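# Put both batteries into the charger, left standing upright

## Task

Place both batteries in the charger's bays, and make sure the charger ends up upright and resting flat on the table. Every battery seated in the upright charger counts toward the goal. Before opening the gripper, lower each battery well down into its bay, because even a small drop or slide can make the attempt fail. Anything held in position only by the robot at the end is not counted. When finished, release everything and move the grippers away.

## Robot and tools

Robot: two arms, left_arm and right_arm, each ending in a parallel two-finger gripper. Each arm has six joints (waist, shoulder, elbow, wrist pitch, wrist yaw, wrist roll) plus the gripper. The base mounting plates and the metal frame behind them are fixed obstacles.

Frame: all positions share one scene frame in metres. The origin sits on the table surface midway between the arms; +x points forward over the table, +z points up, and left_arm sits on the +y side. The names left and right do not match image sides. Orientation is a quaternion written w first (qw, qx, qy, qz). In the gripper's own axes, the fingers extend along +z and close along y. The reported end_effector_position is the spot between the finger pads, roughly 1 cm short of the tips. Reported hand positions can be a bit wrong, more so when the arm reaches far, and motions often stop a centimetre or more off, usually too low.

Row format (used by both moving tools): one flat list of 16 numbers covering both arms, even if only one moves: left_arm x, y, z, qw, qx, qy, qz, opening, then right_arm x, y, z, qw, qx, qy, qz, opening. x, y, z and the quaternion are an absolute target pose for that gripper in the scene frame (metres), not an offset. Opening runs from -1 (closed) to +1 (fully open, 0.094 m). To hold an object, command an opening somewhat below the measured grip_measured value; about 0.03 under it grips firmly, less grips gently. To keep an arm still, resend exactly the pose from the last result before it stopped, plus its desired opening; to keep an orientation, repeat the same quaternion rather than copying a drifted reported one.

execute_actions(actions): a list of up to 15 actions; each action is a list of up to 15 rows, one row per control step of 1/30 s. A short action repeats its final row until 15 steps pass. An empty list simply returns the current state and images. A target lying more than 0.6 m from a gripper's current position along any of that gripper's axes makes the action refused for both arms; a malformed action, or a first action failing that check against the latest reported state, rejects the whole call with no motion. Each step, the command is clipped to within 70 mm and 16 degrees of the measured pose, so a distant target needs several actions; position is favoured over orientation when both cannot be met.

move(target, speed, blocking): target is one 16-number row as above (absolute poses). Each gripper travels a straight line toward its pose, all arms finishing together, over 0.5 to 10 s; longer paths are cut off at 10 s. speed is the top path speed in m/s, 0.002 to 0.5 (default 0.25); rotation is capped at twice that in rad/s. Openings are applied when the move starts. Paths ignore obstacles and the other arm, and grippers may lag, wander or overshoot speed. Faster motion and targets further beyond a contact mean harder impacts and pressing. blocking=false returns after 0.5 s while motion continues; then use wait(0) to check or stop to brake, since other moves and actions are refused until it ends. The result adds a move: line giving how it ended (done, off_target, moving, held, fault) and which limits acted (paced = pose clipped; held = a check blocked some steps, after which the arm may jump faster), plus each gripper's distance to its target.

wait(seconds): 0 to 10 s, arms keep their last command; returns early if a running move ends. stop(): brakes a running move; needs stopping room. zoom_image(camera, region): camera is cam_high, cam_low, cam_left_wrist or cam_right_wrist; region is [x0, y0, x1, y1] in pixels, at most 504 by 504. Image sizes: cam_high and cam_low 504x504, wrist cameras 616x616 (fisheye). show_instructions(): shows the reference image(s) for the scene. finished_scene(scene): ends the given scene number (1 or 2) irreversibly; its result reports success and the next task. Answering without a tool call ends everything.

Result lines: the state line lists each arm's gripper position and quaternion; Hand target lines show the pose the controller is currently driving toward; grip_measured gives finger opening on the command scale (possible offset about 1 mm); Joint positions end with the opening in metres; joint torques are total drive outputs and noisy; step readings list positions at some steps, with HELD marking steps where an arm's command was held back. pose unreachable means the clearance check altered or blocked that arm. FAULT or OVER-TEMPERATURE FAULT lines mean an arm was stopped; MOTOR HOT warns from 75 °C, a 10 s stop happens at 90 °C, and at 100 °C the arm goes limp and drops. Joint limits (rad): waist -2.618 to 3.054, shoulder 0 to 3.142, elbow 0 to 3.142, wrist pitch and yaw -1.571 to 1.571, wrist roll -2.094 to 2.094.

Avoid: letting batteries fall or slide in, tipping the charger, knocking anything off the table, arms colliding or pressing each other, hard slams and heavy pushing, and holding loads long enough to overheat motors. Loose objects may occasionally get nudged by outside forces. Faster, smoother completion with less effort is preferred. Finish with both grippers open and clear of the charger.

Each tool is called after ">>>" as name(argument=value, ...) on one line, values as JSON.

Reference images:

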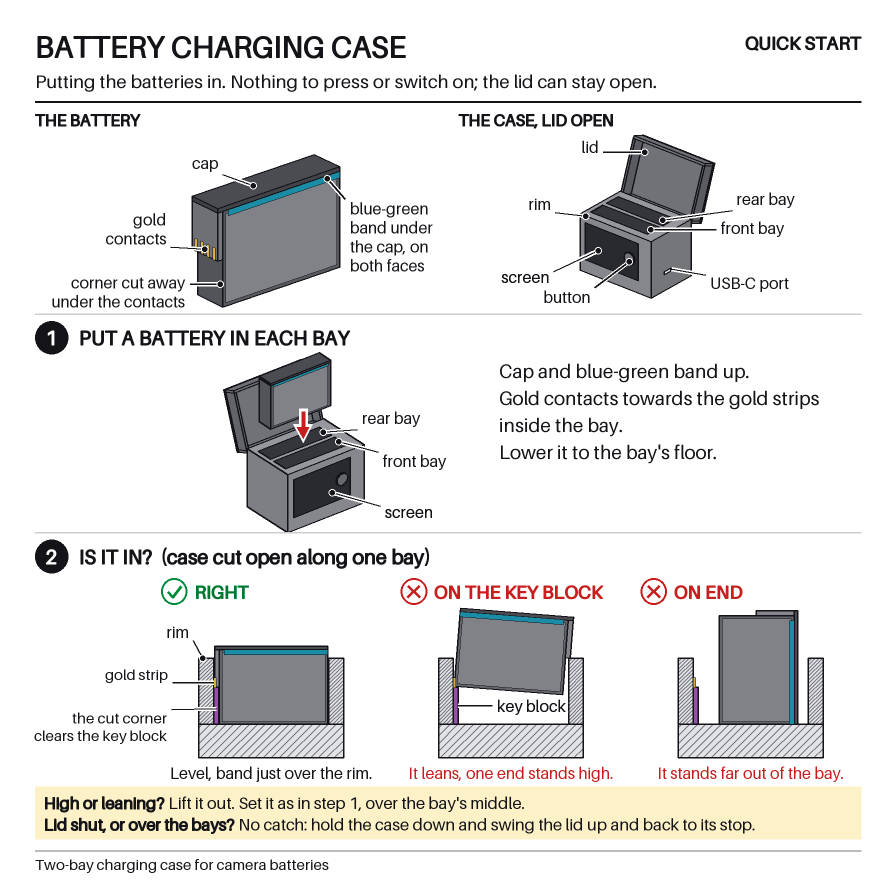

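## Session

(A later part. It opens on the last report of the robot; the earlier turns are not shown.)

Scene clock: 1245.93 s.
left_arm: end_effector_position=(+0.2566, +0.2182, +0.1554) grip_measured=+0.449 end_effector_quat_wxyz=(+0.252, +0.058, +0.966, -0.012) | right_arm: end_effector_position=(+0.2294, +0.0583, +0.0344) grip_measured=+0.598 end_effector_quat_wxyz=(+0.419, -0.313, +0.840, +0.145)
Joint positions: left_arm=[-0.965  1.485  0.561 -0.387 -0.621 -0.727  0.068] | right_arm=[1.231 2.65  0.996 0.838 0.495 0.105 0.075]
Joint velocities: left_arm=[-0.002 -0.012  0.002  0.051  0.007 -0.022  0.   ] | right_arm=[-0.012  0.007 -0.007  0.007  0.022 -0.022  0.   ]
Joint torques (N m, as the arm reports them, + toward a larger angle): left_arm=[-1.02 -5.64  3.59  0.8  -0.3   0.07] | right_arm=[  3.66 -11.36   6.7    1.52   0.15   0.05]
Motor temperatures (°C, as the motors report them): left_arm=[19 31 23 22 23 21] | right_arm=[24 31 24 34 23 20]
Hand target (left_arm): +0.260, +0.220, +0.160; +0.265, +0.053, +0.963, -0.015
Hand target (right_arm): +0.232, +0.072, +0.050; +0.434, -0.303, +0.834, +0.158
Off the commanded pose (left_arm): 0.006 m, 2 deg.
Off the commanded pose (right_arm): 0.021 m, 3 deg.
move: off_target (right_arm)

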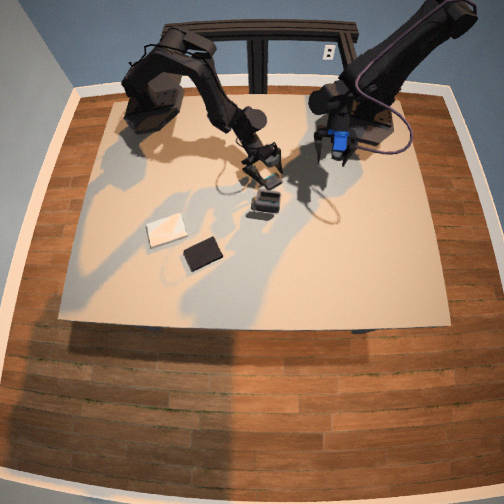

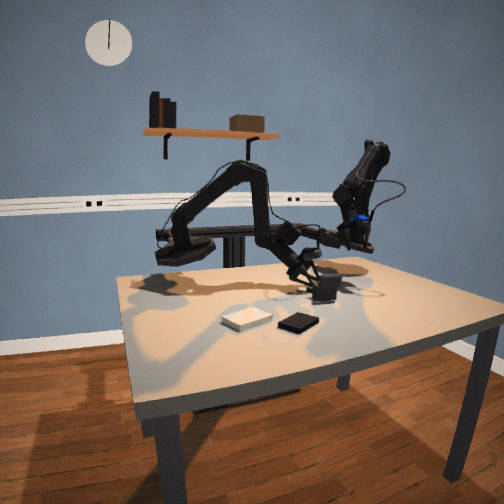

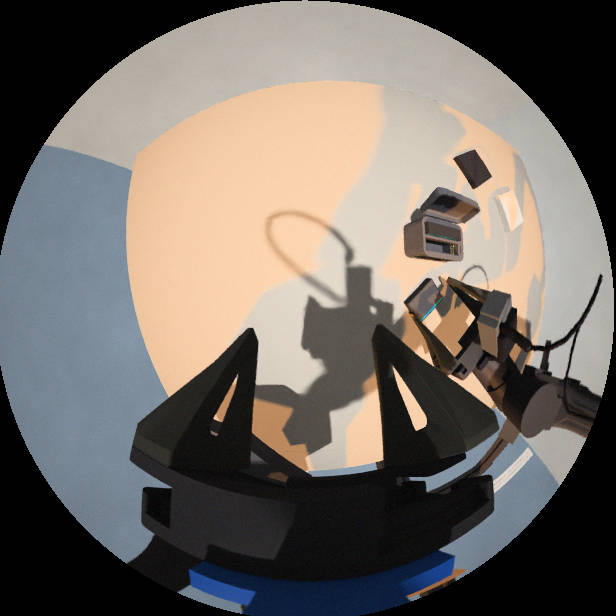

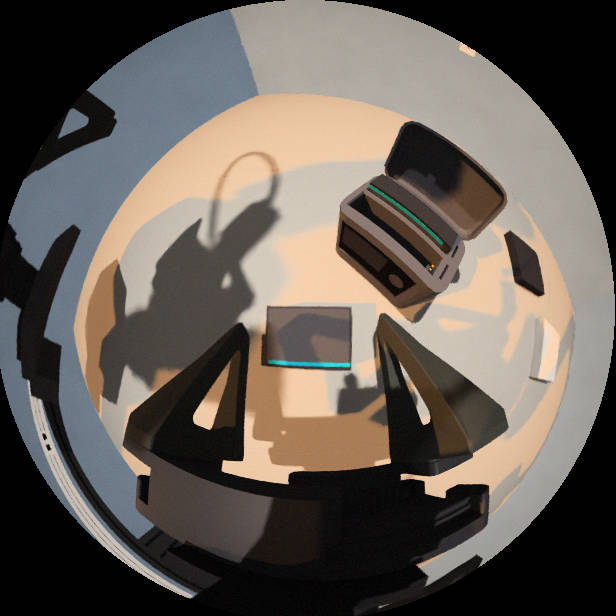

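>>> move(target=[0.26,0.22,0.16,0.2657,0.0530,0.9625,-0.0146,0.45,0.233,0.071,0.024,0.4339,-0.3034,0.8335,0.1579,0.6], speed=0.03)

Scene clock: 1250.47 s.
left_arm: end_effector_position=(+0.2564, +0.2179, +0.1554) grip_measured=+0.449 end_effector_quat_wxyz=(+0.252, +0.058, +0.966, -0.012) | right_arm: end_effector_position=(+0.2247, +0.0584, +0.0128) grip_measured=+0.598 end_effector_quat_wxyz=(+0.415, -0.315, +0.841, +0.142)
Joint positions: left_arm=[-0.965  1.485  0.561 -0.387 -0.619 -0.727  0.068] | right_arm=[1.231 2.726 1.021 0.878 0.495 0.105 0.075]
Joint velocities: left_arm=[ 0.002 -0.007 -0.002  0.051 -0.022 -0.022  0.   ] | right_arm=[ 0.002 -0.007  0.012 -0.022 -0.081 -0.066 -0.   ]
Joint torques (N m, as the arm reports them, + toward a larger angle): left_arm=[-1.06 -5.72  3.72  0.76 -0.32  0.08] | right_arm=[  2.27 -10.22   6.29   1.83   0.06  -0.08]
Motor temperatures (°C, as the motors report them): left_arm=[19 31 23 22 23 21] | right_arm=[24 31 24 34 23 20]
Hand target (left_arm): +0.260, +0.220, +0.160; +0.265, +0.053, +0.963, -0.015
Hand target (right_arm): +0.233, +0.070, +0.024; +0.434, -0.303, +0.834, +0.158
Off the commanded pose (left_arm): 0.006 m, 2 deg.
Off the commanded pose (right_arm): 0.019 m, 3 deg.
move: off_target (right_arm)

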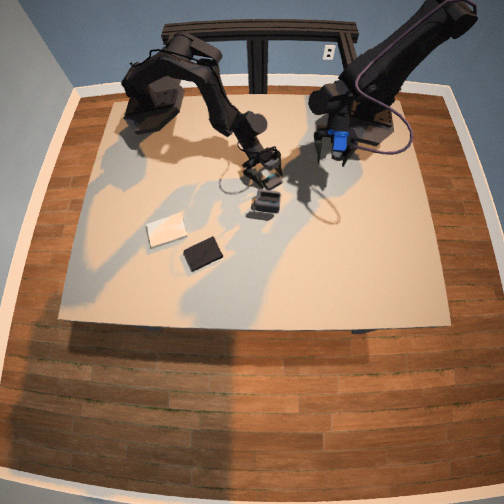

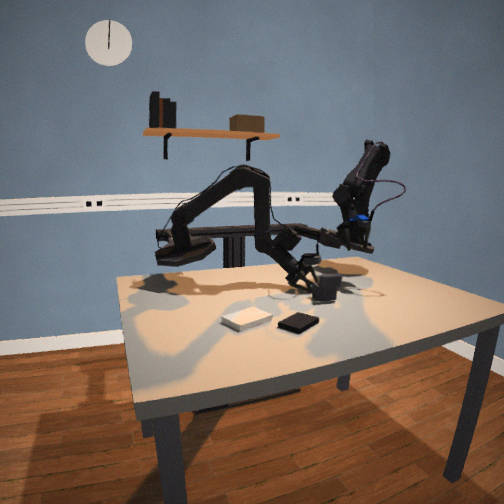

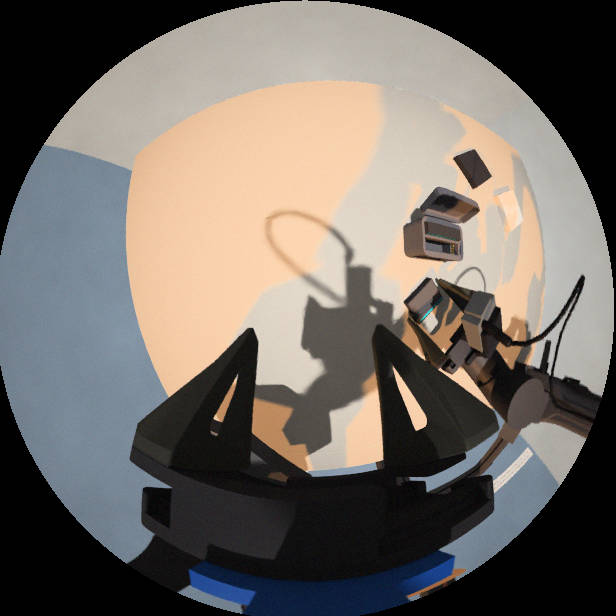

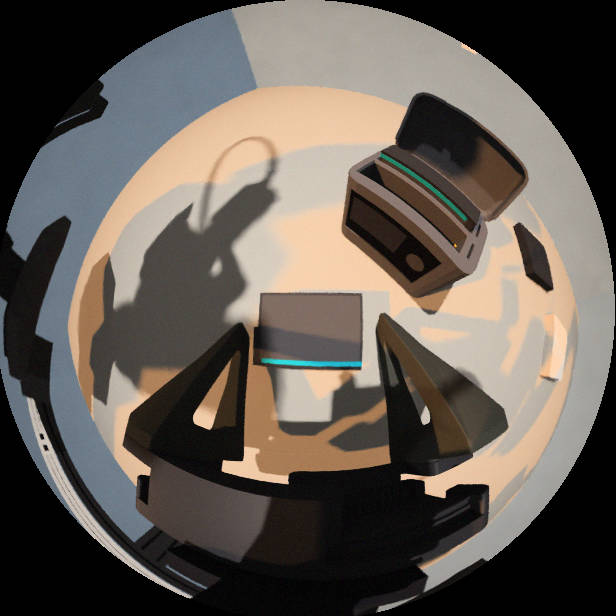

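>>> execute_actions(actions=[[[0.26,0.22,0.16,0.2657,0.0530,0.9625,-0.0146,0.45,0.238,0.075,0.024,0.4339,-0.3034,0.8335,0.1579,0.6]],[[0.26,0.22,0.16,0.2657,0.0530,0.9625,-0.0146,0.45,0.238,0.075,0.024,0.4339,-0.3034,0.8335,0.1579,0.6]]])

Scene clock: 1256.10 s.
left_arm: end_effector_position=(+0.2565, +0.2180, +0.1554) grip_measured=+0.449 end_effector_quat_wxyz=(+0.252, +0.058, +0.966, -0.012) | right_arm: end_effector_position=(+0.2310, +0.0663, +0.0171) grip_measured=+0.598 end_effector_quat_wxyz=(+0.422, -0.309, +0.839, +0.149)
Joint positions: left_arm=[-0.965  1.485  0.561 -0.387 -0.619 -0.727  0.068] | right_arm=[1.226 2.732 1.05  0.88  0.49  0.102 0.075]
Joint velocities: left_arm=[-0.002  0.002 -0.007  0.037  0.022  0.051  0.   ] | right_arm=[-0.017  0.007 -0.002 -0.022  0.007  0.037  0.   ]
Joint torques (N m, as the arm reports them, + toward a larger angle): left_arm=[-1.   -5.57  3.81  0.77 -0.32  0.07] | right_arm=[  1.97 -10.24   6.38   1.7    0.01  -0.11]
Motor temperatures (°C, as the motors report them): left_arm=[19 31 23 22 23 21] | right_arm=[24 31 24 34 23 20]
Hand target (left_arm): +0.260, +0.220, +0.160; +0.265, +0.053, +0.963, -0.015
Hand target (right_arm): +0.238, +0.075, +0.024; +0.434, -0.303, +0.834, +0.158
Off the commanded pose (left_arm): 0.006 m, 2 deg.
Off the commanded pose (right_arm): 0.013 m, 2 deg.
Step readings (end_effector_position; steps 1 to 15: 1st action; 16 to 30: 2nd action):
0: left_arm (+0.2565, +0.2180, +0.1554) | right_arm (+0.2250, +0.0588, +0.0134)
1: left_arm (+0.2565, +0.2180, +0.1554) | right_arm (+0.2255, +0.0594, +0.0135)
2: left_arm (+0.2565, +0.2180, +0.1554) | right_arm (+0.2263, +0.0611, +0.0139)
4: left_arm (+0.2565, +0.2180, +0.1554) | right_arm (+0.2288, +0.0641, +0.0153)
8: left_arm (+0.2565, +0.2180, +0.1554) | right_arm (+0.2311, +0.0662, +0.0171)
15: left_arm (+0.2565, +0.2180, +0.1554) | right_arm (+0.2310, +0.0663, +0.0171)
16: left_arm (+0.2565, +0.2180, +0.1554) | right_arm (+0.2310, +0.0663, +0.0171)
17: left_arm (+0.2565, +0.2180, +0.1554) | right_arm (+0.2310, +0.0663, +0.0171)
19: left_arm (+0.2565, +0.2180, +0.1554) | right_arm (+0.2310, +0.0663, +0.0171)
23: left_arm (+0.2565, +0.2180, +0.1554) | right_arm (+0.2310, +0.0663, +0.0171)
30: end_effector_position above

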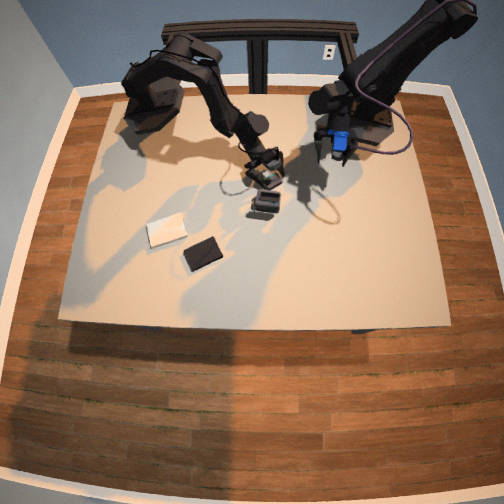

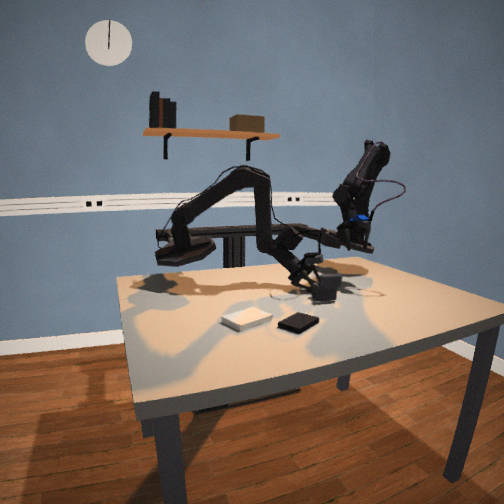

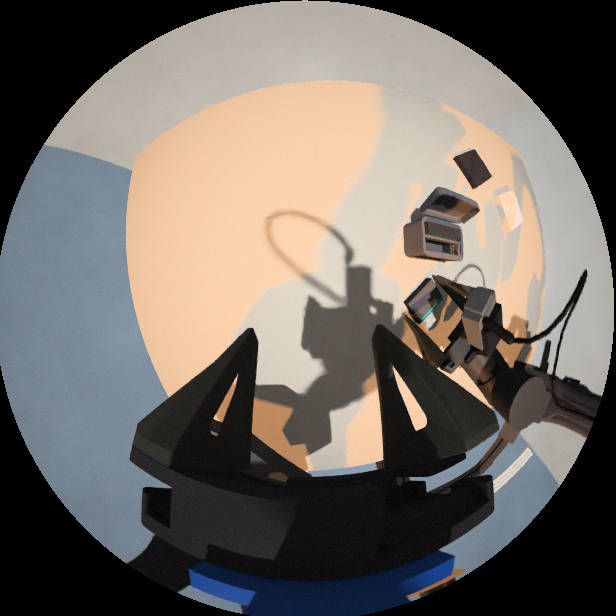

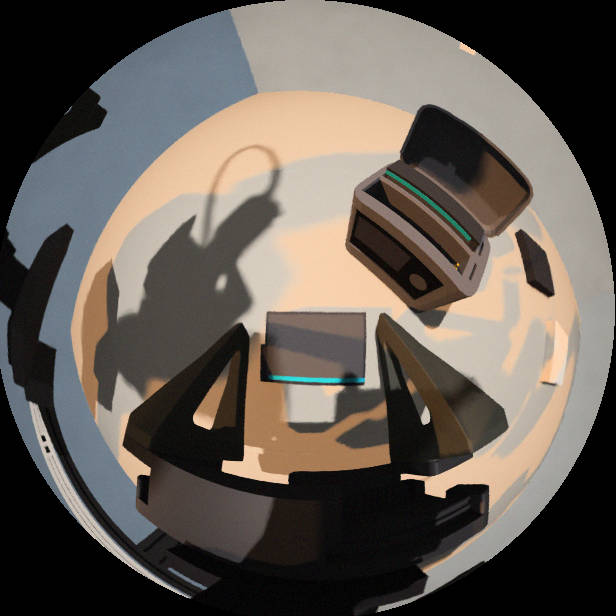

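>>> move(target=[0.26,0.22,0.16,0.2657,0.0530,0.9625,-0.0146,0.45,0.238,0.074,0.014,0.4339,-0.3034,0.8335,0.1579,0.6], speed=0.02)

Scene clock: 1259.37 s.
left_arm: end_effector_position=(+0.2565, +0.2180, +0.1554) grip_measured=+0.449 end_effector_quat_wxyz=(+0.252, +0.058, +0.966, -0.012) | right_arm: end_effector_position=(+0.2308, +0.0663, +0.0087) grip_measured=+0.598 end_effector_quat_wxyz=(+0.423, -0.309, +0.839, +0.151)
Joint positions: left_arm=[-0.965  1.485  0.561 -0.387 -0.619 -0.727  0.068] | right_arm=[1.221 2.763 1.06  0.905 0.485 0.099 0.075]
Joint velocities: left_arm=[-0.027  0.007 -0.007  0.022 -0.037 -0.037 -0.001] | right_arm=[-0.002 -0.012 -0.012 -0.066 -0.037 -0.066  0.001]
Joint torques (N m, as the arm reports them, + toward a larger angle): left_arm=[-1.11 -5.63  3.63  0.79 -0.32  0.08] | right_arm=[  1.97 -10.03   6.18   1.73   0.01  -0.14]
Motor temperatures (°C, as the motors report them): left_arm=[19 31 23 22 23 21] | right_arm=[24 31 24 35 23 20]
Hand target (left_arm): +0.260, +0.220, +0.160; +0.266, +0.053, +0.963, -0.015
Hand target (right_arm): +0.238, +0.074, +0.014; +0.434, -0.303, +0.834, +0.158
Off the commanded pose (left_arm): 0.006 m, 2 deg.
Off the commanded pose (right_arm): 0.012 m, 2 deg.
move: off_target (right_arm)

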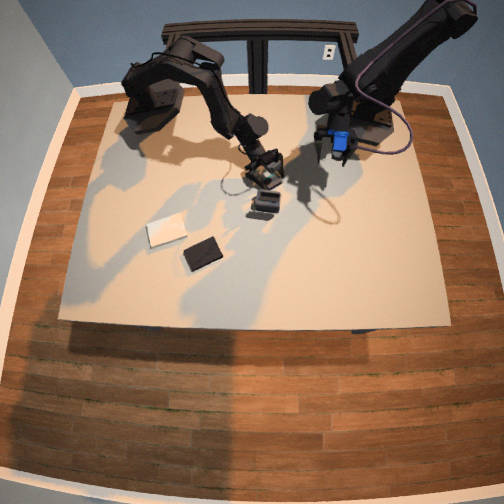

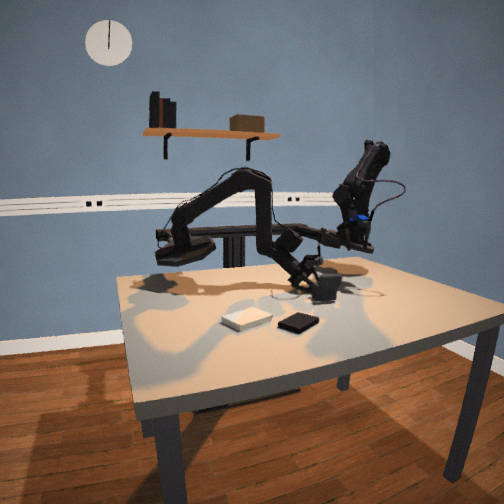

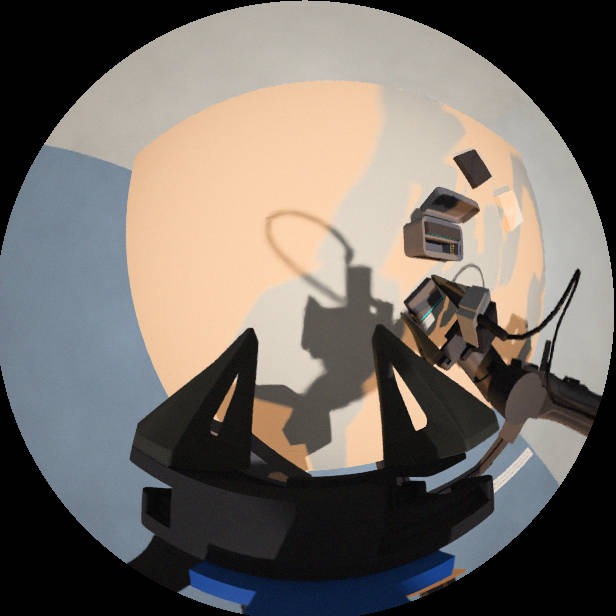

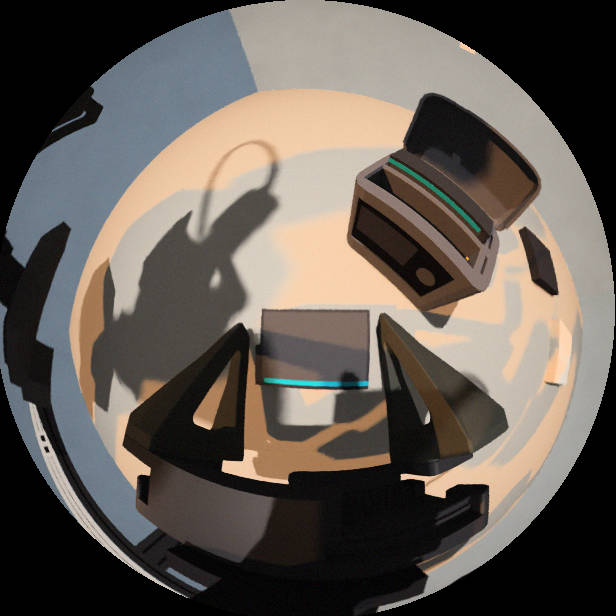

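Good. Close.

>>> execute_actions(actions=[[[0.26,0.22,0.16,0.2657,0.0530,0.9625,-0.0146,0.45,0.238,0.074,0.014,0.4339,-0.3034,0.8335,0.1579,0.33]],[[0.26,0.22,0.16,0.2657,0.0530,0.9625,-0.0146,0.45,0.238,0.074,0.014,0.4339,-0.3034,0.8335,0.1579,0.24]],[[0.26,0.22,0.16,0.2657,0.0530,0.9625,-0.0146,0.45,0.238,0.074,0.014,0.4339,-0.3034,0.8335,0.1579,0.17]]])

>>> move(target=[0.26,0.22,0.16,0.2657,0.0530,0.9625,-0.0146,0.45,0.236,0.074,0.075,0.4339,-0.3034,0.8335,0.1579,0.17], speed=0.06)

Scene clock: 1264.07 s.
left_arm: end_effector_position=(+0.2565, +0.2180, +0.1554) grip_measured=+0.449 end_effector_quat_wxyz=(+0.252, +0.058, +0.966, -0.012) | right_arm: end_effector_position=(+0.2307, +0.0664, +0.0088) grip_measured=+0.219 end_effector_quat_wxyz=(+0.423, -0.309, +0.838, +0.151)
Joint positions: left_arm=[-0.965  1.485  0.561 -0.387 -0.619 -0.727  0.068] | right_arm=[1.221 2.763 1.06  0.905 0.484 0.098 0.057]
Joint velocities: left_arm=[-0.012 -0.007 -0.007 -0.007 -0.066  0.125  0.001] | right_arm=[-0.012  0.002 -0.007 -0.007 -0.051  0.022  0.   ]
Joint torques (N m, as the arm reports them, + toward a larger angle): left_arm=[-0.95 -5.69  3.74  0.79 -0.32  0.07] | right_arm=[  1.95 -10.08   6.24   1.71   0.07  -0.11]
Motor temperatures (°C, as the motors report them): left_arm=[19 31 23 22 23 21] | right_arm=[24 30 24 35 23 20]
Hand target (left_arm): +0.260, +0.220, +0.160; +0.265, +0.053, +0.963, -0.015
Hand target (right_arm): +0.238, +0.074, +0.014; +0.434, -0.303, +0.834, +0.158
Off the commanded pose (left_arm): 0.006 m, 2 deg.
Off the commanded pose (right_arm): 0.012 m, 2 deg.
Step readings (end_effector_position; steps 1 to 15: 1st action; 16 to 30: 2nd action; 31 to 45: 3rd action):
0: left_arm (+0.2565, +0.2180, +0.1554) | right_arm (+0.2308, +0.0663, +0.0087)
1: left_arm (+0.2565, +0.2180, +0.1554) | right_arm (+0.2308, +0.0663, +0.0087)
2: left_arm (+0.2565, +0.2180, +0.1554) | right_arm (+0.2307, +0.0663, +0.0087)
4: left_arm (+0.2565, +0.2180, +0.1554) | right_arm (+0.2307, +0.0663, +0.0087)
8: left_arm (+0.2565, +0.2180, +0.1554) | right_arm (+0.2307, +0.0663, +0.0087)
15: left_arm (+0.2565, +0.2180, +0.1554) | right_arm (+0.2307, +0.0663, +0.0087)
16: left_arm (+0.2565, +0.2180, +0.1554) | right_arm (+0.2307, +0.0663, +0.0087)
17: left_arm (+0.2565, +0.2180, +0.1554) | right_arm (+0.2307, +0.0664, +0.0088)
19: left_arm (+0.2565, +0.2180, +0.1554) | right_arm (+0.2307, +0.0664, +0.0088)
23: left_arm (+0.2565, +0.2180, +0.1554) | right_arm (+0.2307, +0.0664, +0.0088)
30: left_arm (+0.2565, +0.2180, +0.1554) | right_arm (+0.2307, +0.0664, +0.0088)
31: left_arm (+0.2565, +0.2180, +0.1554) | right_arm (+0.2307, +0.0664, +0.0088)
32: left_arm (+0.2565, +0.2180, +0.1554) | right_arm (+0.2307, +0.0664, +0.0088)
34: left_arm (+0.2565, +0.2180, +0.1554) | right_arm (+0.2307, +0.0664, +0.0088)
38: left_arm (+0.2565, +0.2180, +0.1554) | right_arm (+0.2307, +0.0664, +0.0088)
45: end_effector_position above

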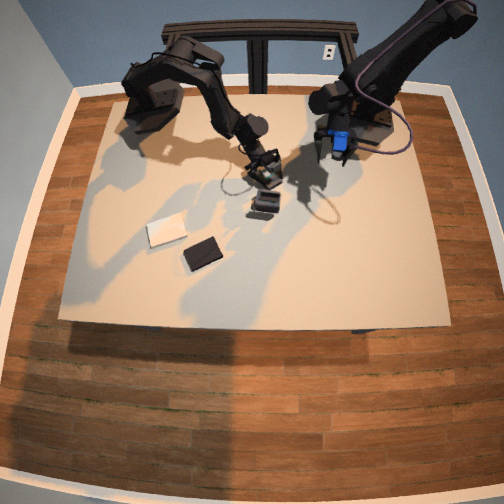

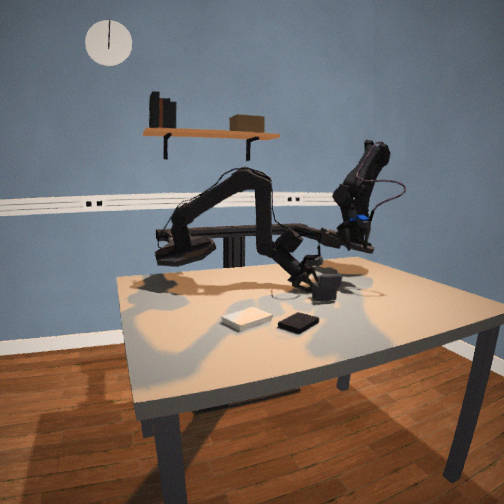

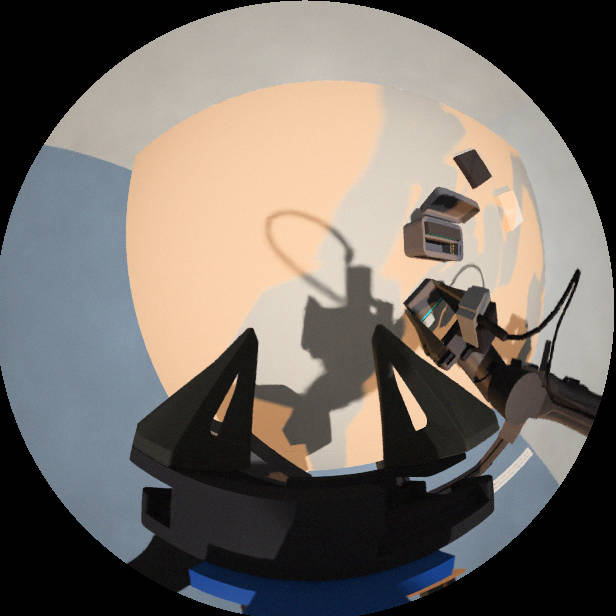

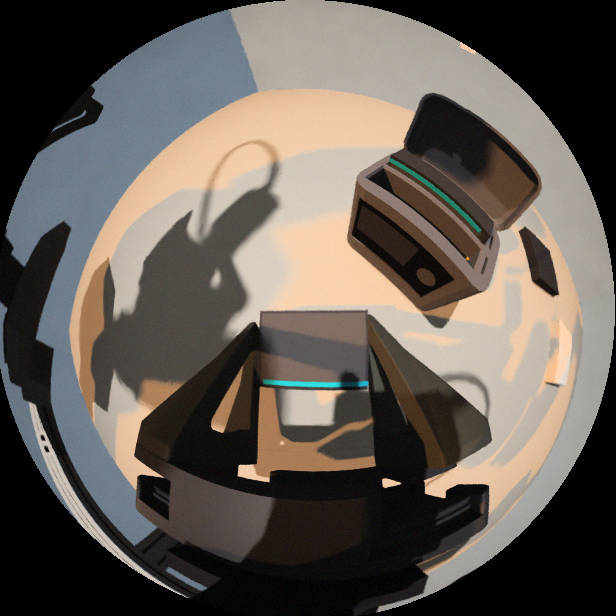

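Scene clock: 1265.50 s.
left_arm: end_effector_position=(+0.2564, +0.2179, +0.1554) grip_measured=+0.449 end_effector_quat_wxyz=(+0.252, +0.058, +0.966, -0.012) | right_arm: end_effector_position=(+0.2391, +0.0715, +0.0598) grip_measured=+0.219 end_effector_quat_wxyz=(+0.425, -0.308, +0.838, +0.151)
Joint positions: left_arm=[-0.965  1.485  0.561 -0.387 -0.619 -0.727  0.068] | right_arm=[1.235 2.588 1.037 0.753 0.498 0.108 0.057]
Joint velocities: left_arm=[-0.002 -0.012 -0.002  0.007  0.007 -0.022 -0.001] | right_arm=[ 0.017  0.007 -0.022 -0.051  0.007  0.007  0.   ]
Joint torques (N m, as the arm reports them, + toward a larger angle): left_arm=[-1.05 -5.59  3.5   0.79 -0.31  0.07] | right_arm=[  3.89 -13.2    3.18   1.67   0.19   0.09]
Motor temperatures (°C, as the motors report them): left_arm=[19 31 23 22 23 21] | right_arm=[24 31 24 35 23 20]
Hand target (left_arm): +0.260, +0.220, +0.160; +0.265, +0.053, +0.963, -0.015
Hand target (right_arm): +0.236, +0.075, +0.074; +0.434, -0.304, +0.833, +0.158
Off the commanded pose (left_arm): 0.006 m, 2 deg.
Off the commanded pose (right_arm): 0.016 m, 1 deg.
move: off_target (right_arm)

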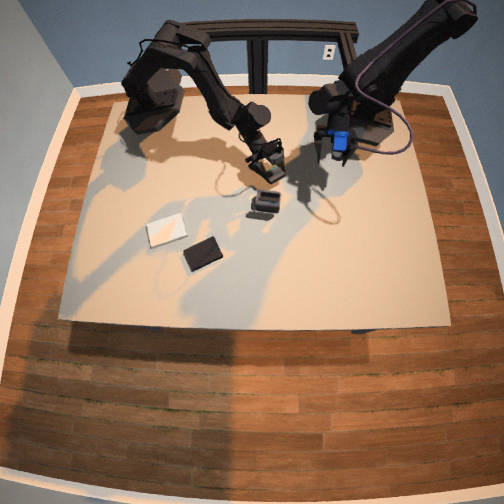

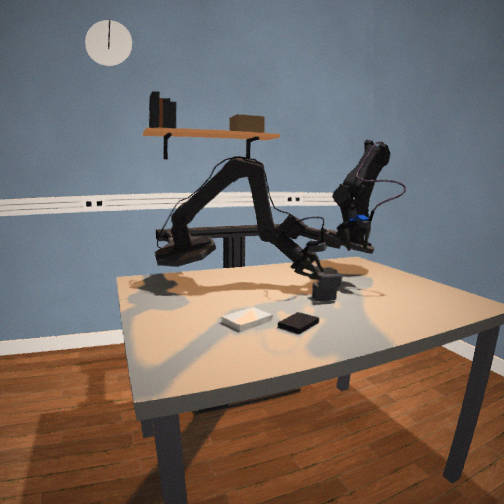

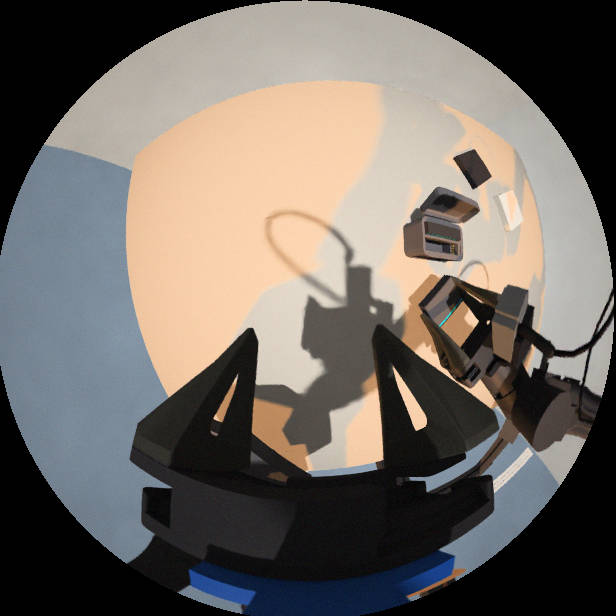

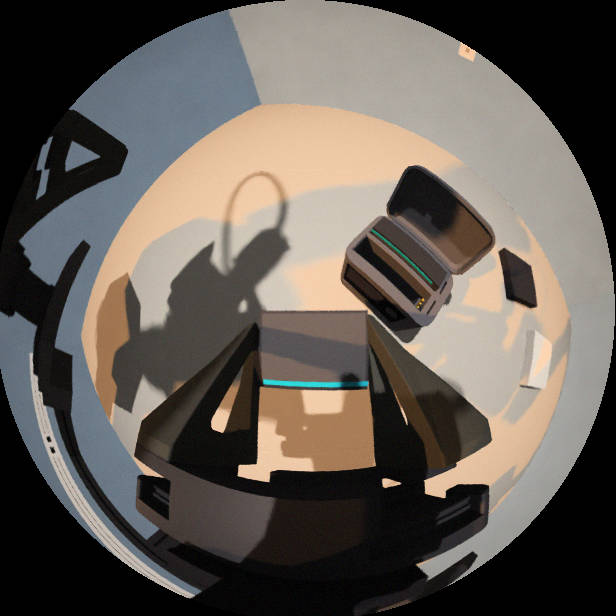

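>>> move(target=[0.25,0.30,0.18,0.2657,0.0530,0.9625,-0.0146,0.45,0.225,0.07,0.13,0,-0.3502,0.9367,0,0.17], speed=0.15)

>>> move(target=[0.25,0.30,0.18,0.2657,0.0530,0.9625,-0.0146,0.45,0.225,0.08,0.13,0,-0.9763,0.2164,0,0.17], speed=0.3)

Scene clock: 1312.57 s.
left_arm: end_effector_position=(+0.2526, +0.2971, +0.1822) grip_measured=+0.449 end_effector_quat_wxyz=(+0.265, +0.055, +0.962, -0.016) | right_arm: end_effector_position=(+0.2201, +0.0645, +0.1214) grip_measured=+0.219 end_effector_quat_wxyz=(-0.010, -0.358, +0.934, -0.005)
Joint positions: left_arm=[-0.763  1.008  0.434 -0.577 -0.564 -0.488  0.068] | right_arm=[ 1.187  2.797  2.325 -1.294  0.202  0.39   0.057]
Joint velocities: left_arm=[-0.002  0.007 -0.002 -0.081 -0.037 -0.037 -0.   ] | right_arm=[ 0.012 -0.002 -0.002  0.022  0.022 -0.007  0.   ]
Joint torques (N m, as the arm reports them, + toward a larger angle): left_arm=[ 0.25 -2.56  4.26  0.74 -0.12  0.11] | right_arm=[  3.09 -13.69   9.89  -0.03  -0.01   0.06]
Motor temperatures (°C, as the motors report them): left_arm=[19 31 23 22 23 21] | right_arm=[24 33 24 34 23 20]
Hand target (left_arm): +0.251, +0.301, +0.181; +0.266, +0.053, +0.962, -0.014
Hand target (right_arm): +0.225, +0.069, +0.133; -0.002, -0.351, +0.936, +0.004
Off the commanded pose (left_arm): 0.004 m, 0 deg.
Off the commanded pose (right_arm): 0.011 m, 2 deg.
move: off_target (right_arm)

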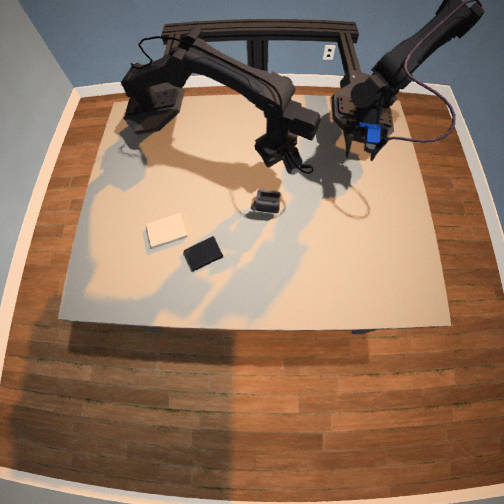

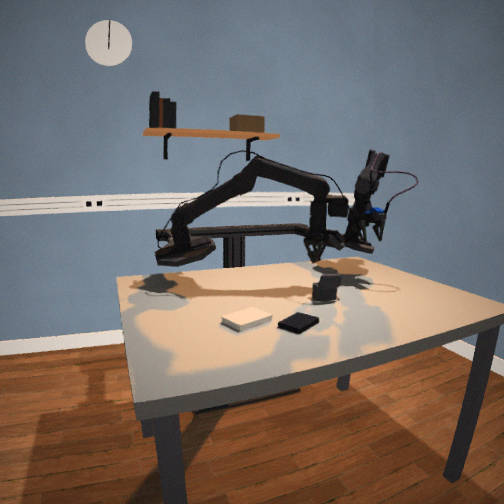

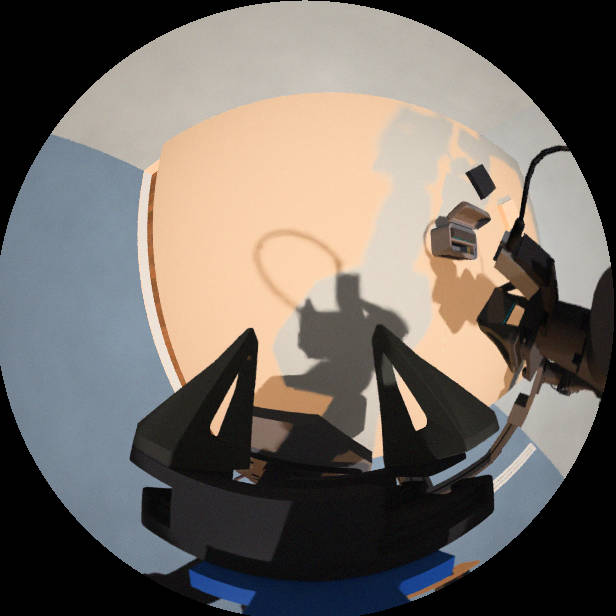

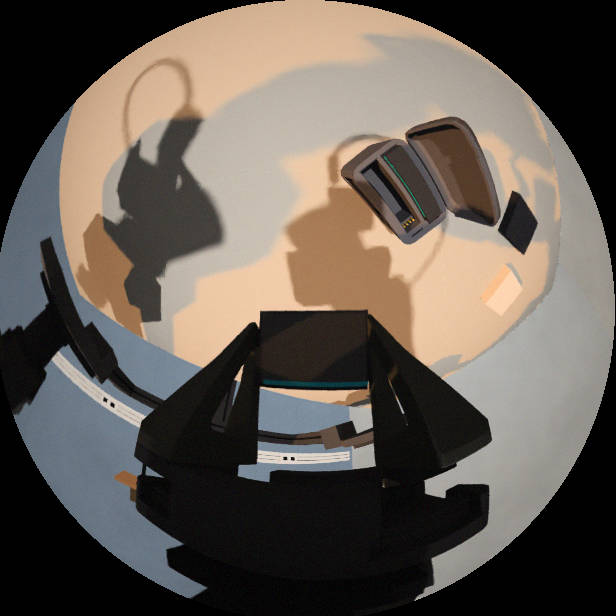

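Scene clock: 1316.50 s.
left_arm: end_effector_position=(+0.2526, +0.2970, +0.1821) grip_measured=+0.449 end_effector_quat_wxyz=(+0.265, +0.055, +0.963, -0.017) | right_arm: end_effector_position=(+0.2262, +0.0748, +0.1178) grip_measured=+0.221 end_effector_quat_wxyz=(+0.009, +0.974, -0.225, -0.000)
Joint positions: left_arm=[-0.763  1.008  0.434 -0.577 -0.563 -0.488  0.068] | right_arm=[ 1.187  2.883  2.478 -1.356  0.212 -1.567  0.057]
Joint velocities: left_arm=[ 0.007 -0.022  0.012  0.007  0.022  0.007  0.   ] | right_arm=[-0.017  0.002  0.012 -0.051 -0.007 -0.037  0.002]
Joint torques (N m, as the arm reports them, + toward a larger angle): left_arm=[-0.37 -2.01  3.86  0.75 -0.17 -0.01] | right_arm=[  4.04 -14.15   9.93  -0.09  -0.05  -0.1 ]
Motor temperatures (°C, as the motors report them): left_arm=[19 30 23 22 23 21] | right_arm=[24 33 24 34 23 20]
Hand target (left_arm): +0.250, +0.300, +0.180; +0.266, +0.053, +0.963, -0.015
Hand target (right_arm): +0.225, +0.080, +0.130; -0.001, +0.976, -0.217, +0.000
Off the commanded pose (left_arm): 0.004 m, 0 deg.
Off the commanded pose (right_arm): 0.013 m, 1 deg.
move: off_target (right_arm)

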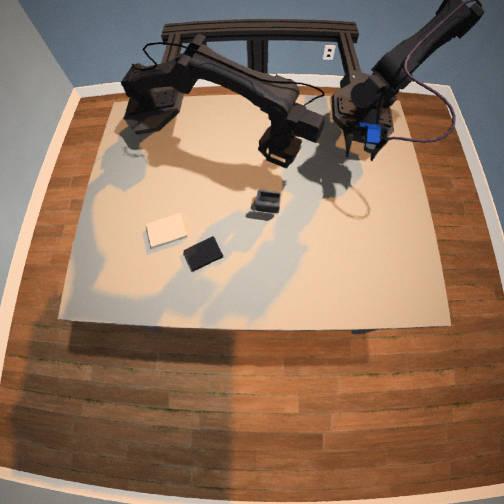

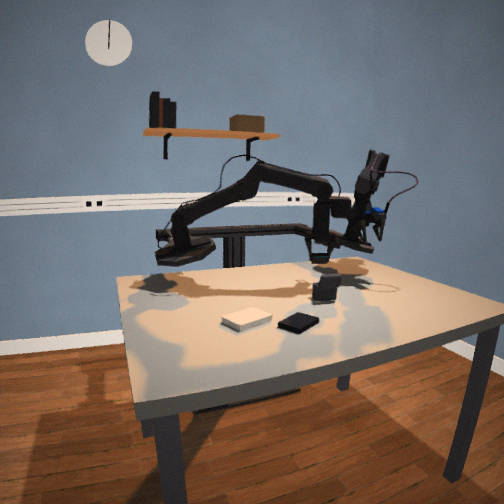

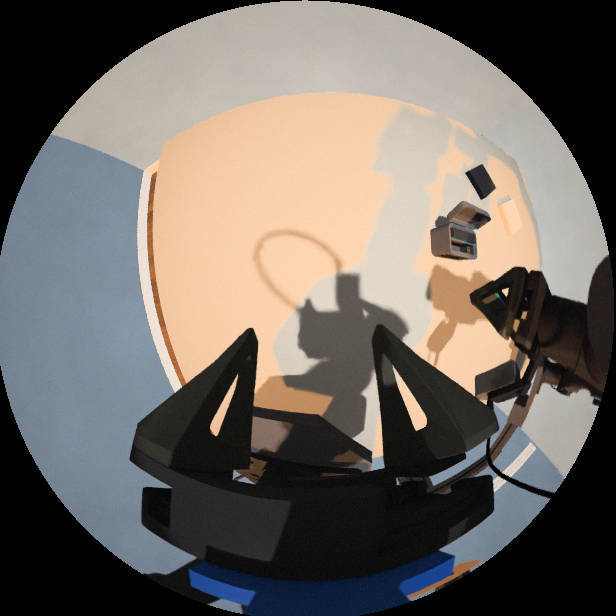

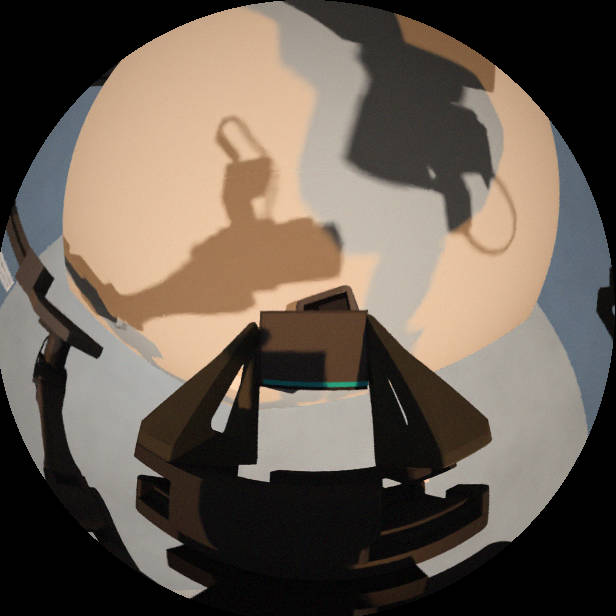

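>>> move(target=[0.25,0.30,0.18,0.2657,0.0530,0.9625,-0.0146,0.45,0.225,0.09,0.10,-0.0651,-0.9311,0.2064,-0.2936,0.17], speed=0.15)

Scene clock: 1321.77 s.
left_arm: end_effector_position=(+0.2525, +0.2969, +0.1821) grip_measured=+0.449 end_effector_quat_wxyz=(+0.265, +0.055, +0.963, -0.017) | right_arm: end_effector_position=(+0.2291, +0.0858, +0.0937) grip_measured=+0.221 end_effector_quat_wxyz=(+0.058, +0.935, -0.205, +0.284)
Joint positions: left_arm=[-0.763  1.008  0.434 -0.577 -0.562 -0.488  0.068] | right_arm=[ 1.358  3.14   2.701 -1.439  0.757 -1.374  0.057]
Joint velocities: left_arm=[ 0.002  0.002 -0.012  0.007  0.007 -0.081  0.   ] | right_arm=[ 0.012 -0.007 -0.007 -0.066 -0.066 -0.095  0.001]
Joint torques (N m, as the arm reports them, + toward a larger angle): left_arm=[-0.48 -2.24  3.86  0.8  -0.18 -0.01] | right_arm=[  4.21 -13.36   9.52  -0.25   0.52   0.05]
Motor temperatures (°C, as the motors report them): left_arm=[19 30 24 22 23 21] | right_arm=[24 33 25 33 23 20]
Hand target (left_arm): +0.250, +0.300, +0.180; +0.266, +0.053, +0.963, -0.015
Hand target (right_arm): +0.226, +0.090, +0.100; +0.052, +0.932, -0.202, +0.295
Off the commanded pose (left_arm): 0.005 m, 0 deg.
Off the commanded pose (right_arm): 0.009 m, 1 deg.
joint sent to its limit (right arm) — the command would take joint 2 (shoulder) past its upper limit, so that joint was sent only as far as its limit.
move: done

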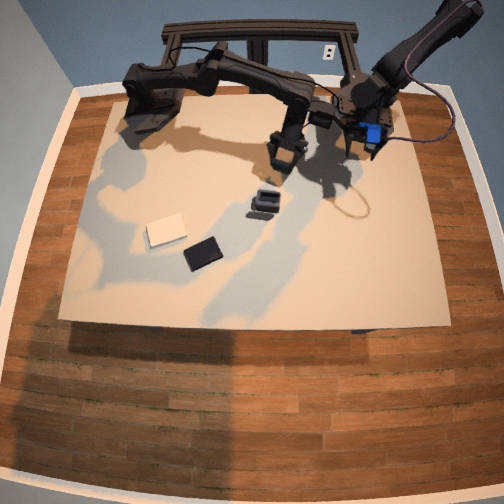

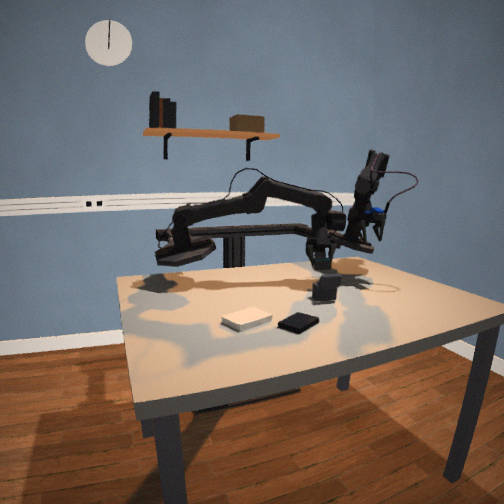

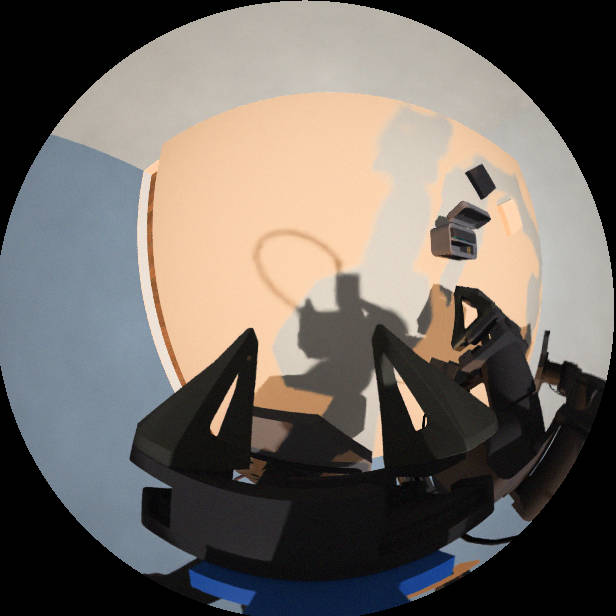

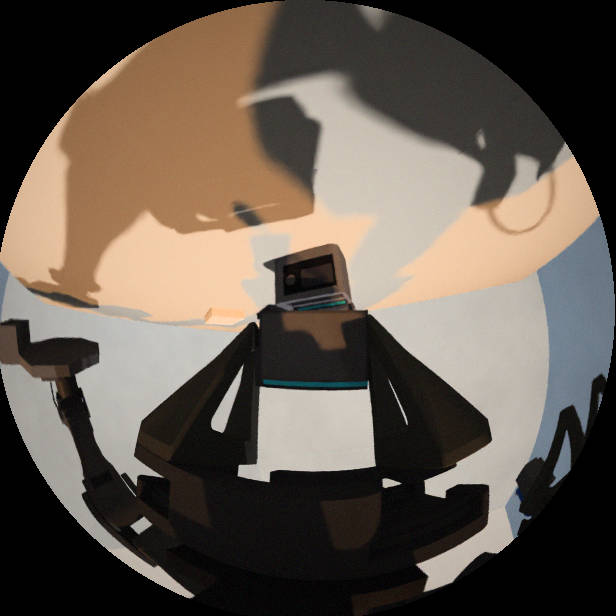

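>>> move(target=[0.25,0.30,0.18,0.2657,0.0530,0.9625,-0.0146,0.45,0.225,0.065,0.07,0,-0.9537,0,-0.3007,0.17], speed=0.1)

Scene clock: 1330.70 s.
left_arm: end_effector_position=(+0.2525, +0.2968, +0.1821) grip_measured=+0.449 end_effector_quat_wxyz=(+0.265, +0.055, +0.963, -0.017) | right_arm: end_effector_position=(+0.2183, +0.0595, +0.0527) grip_measured=+0.221 end_effector_quat_wxyz=(+0.018, +0.955, +0.008, +0.295)
Joint positions: left_arm=[-0.763  1.008  0.434 -0.577 -0.562 -0.488  0.068] | right_arm=[ 1.348  2.731  1.7   -0.557  0.756 -1.966  0.057]
Joint velocities: left_arm=[-0.002  0.002 -0.012  0.007  0.007 -0.037  0.001] | right_arm=[-0.037 -0.002 -0.007 -0.007 -0.022 -0.051 -0.   ]
Joint torques (N m, as the arm reports them, + toward a larger angle): left_arm=[-0.56 -2.09  3.97  0.76 -0.16  0.  ] | right_arm=[  2.23 -15.64   4.99   0.64   0.34  -0.08]
Motor temperatures (°C, as the motors report them): left_arm=[19 30 24 22 23 21] | right_arm=[24 34 25 32 23 20]
Hand target (left_arm): +0.250, +0.300, +0.180; +0.266, +0.053, +0.962, -0.014
Hand target (right_arm): +0.225, +0.064, +0.069; +0.001, +0.953, +0.000, +0.302
Off the commanded pose (left_arm): 0.005 m, 0 deg.
Off the commanded pose (right_arm): 0.019 m, 2 deg.
move: off_target (right_arm)

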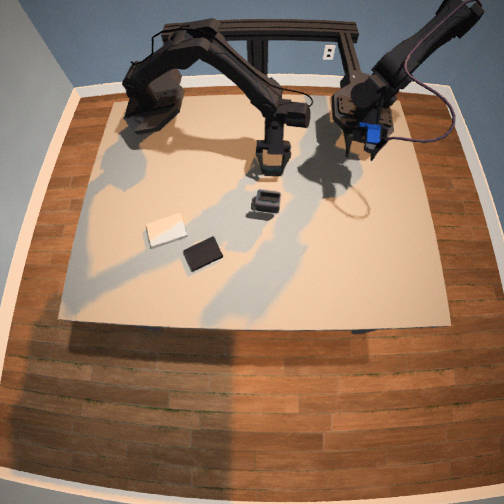

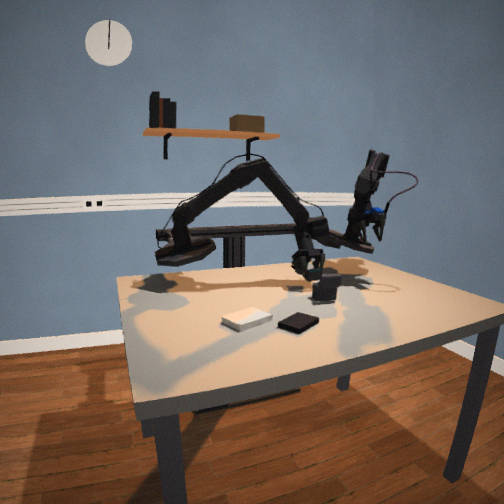

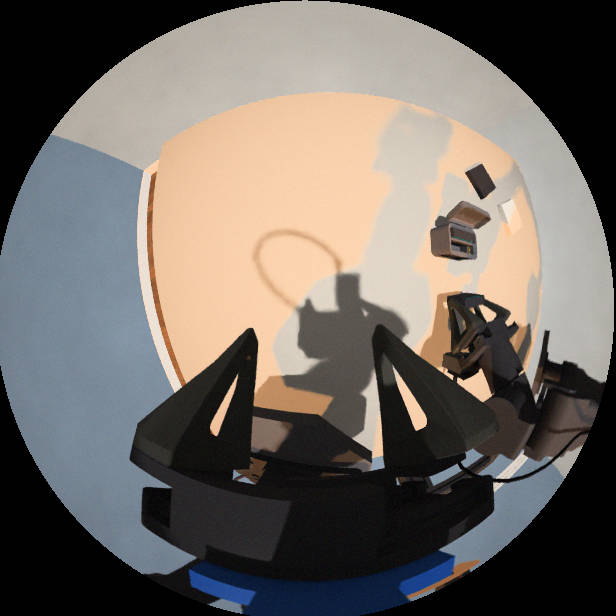

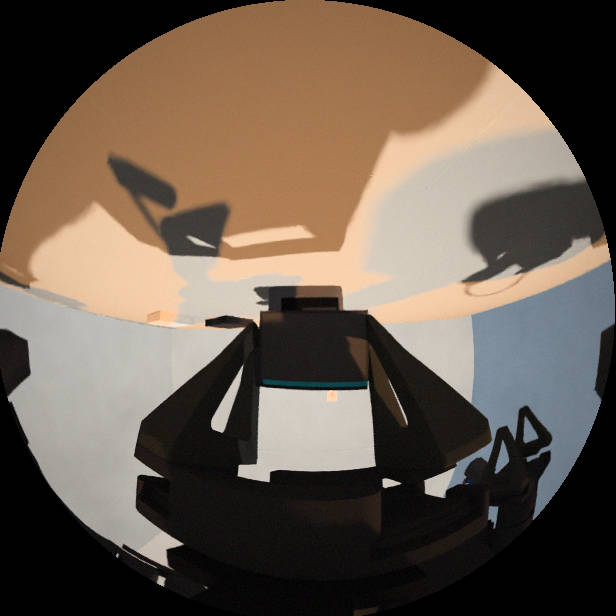

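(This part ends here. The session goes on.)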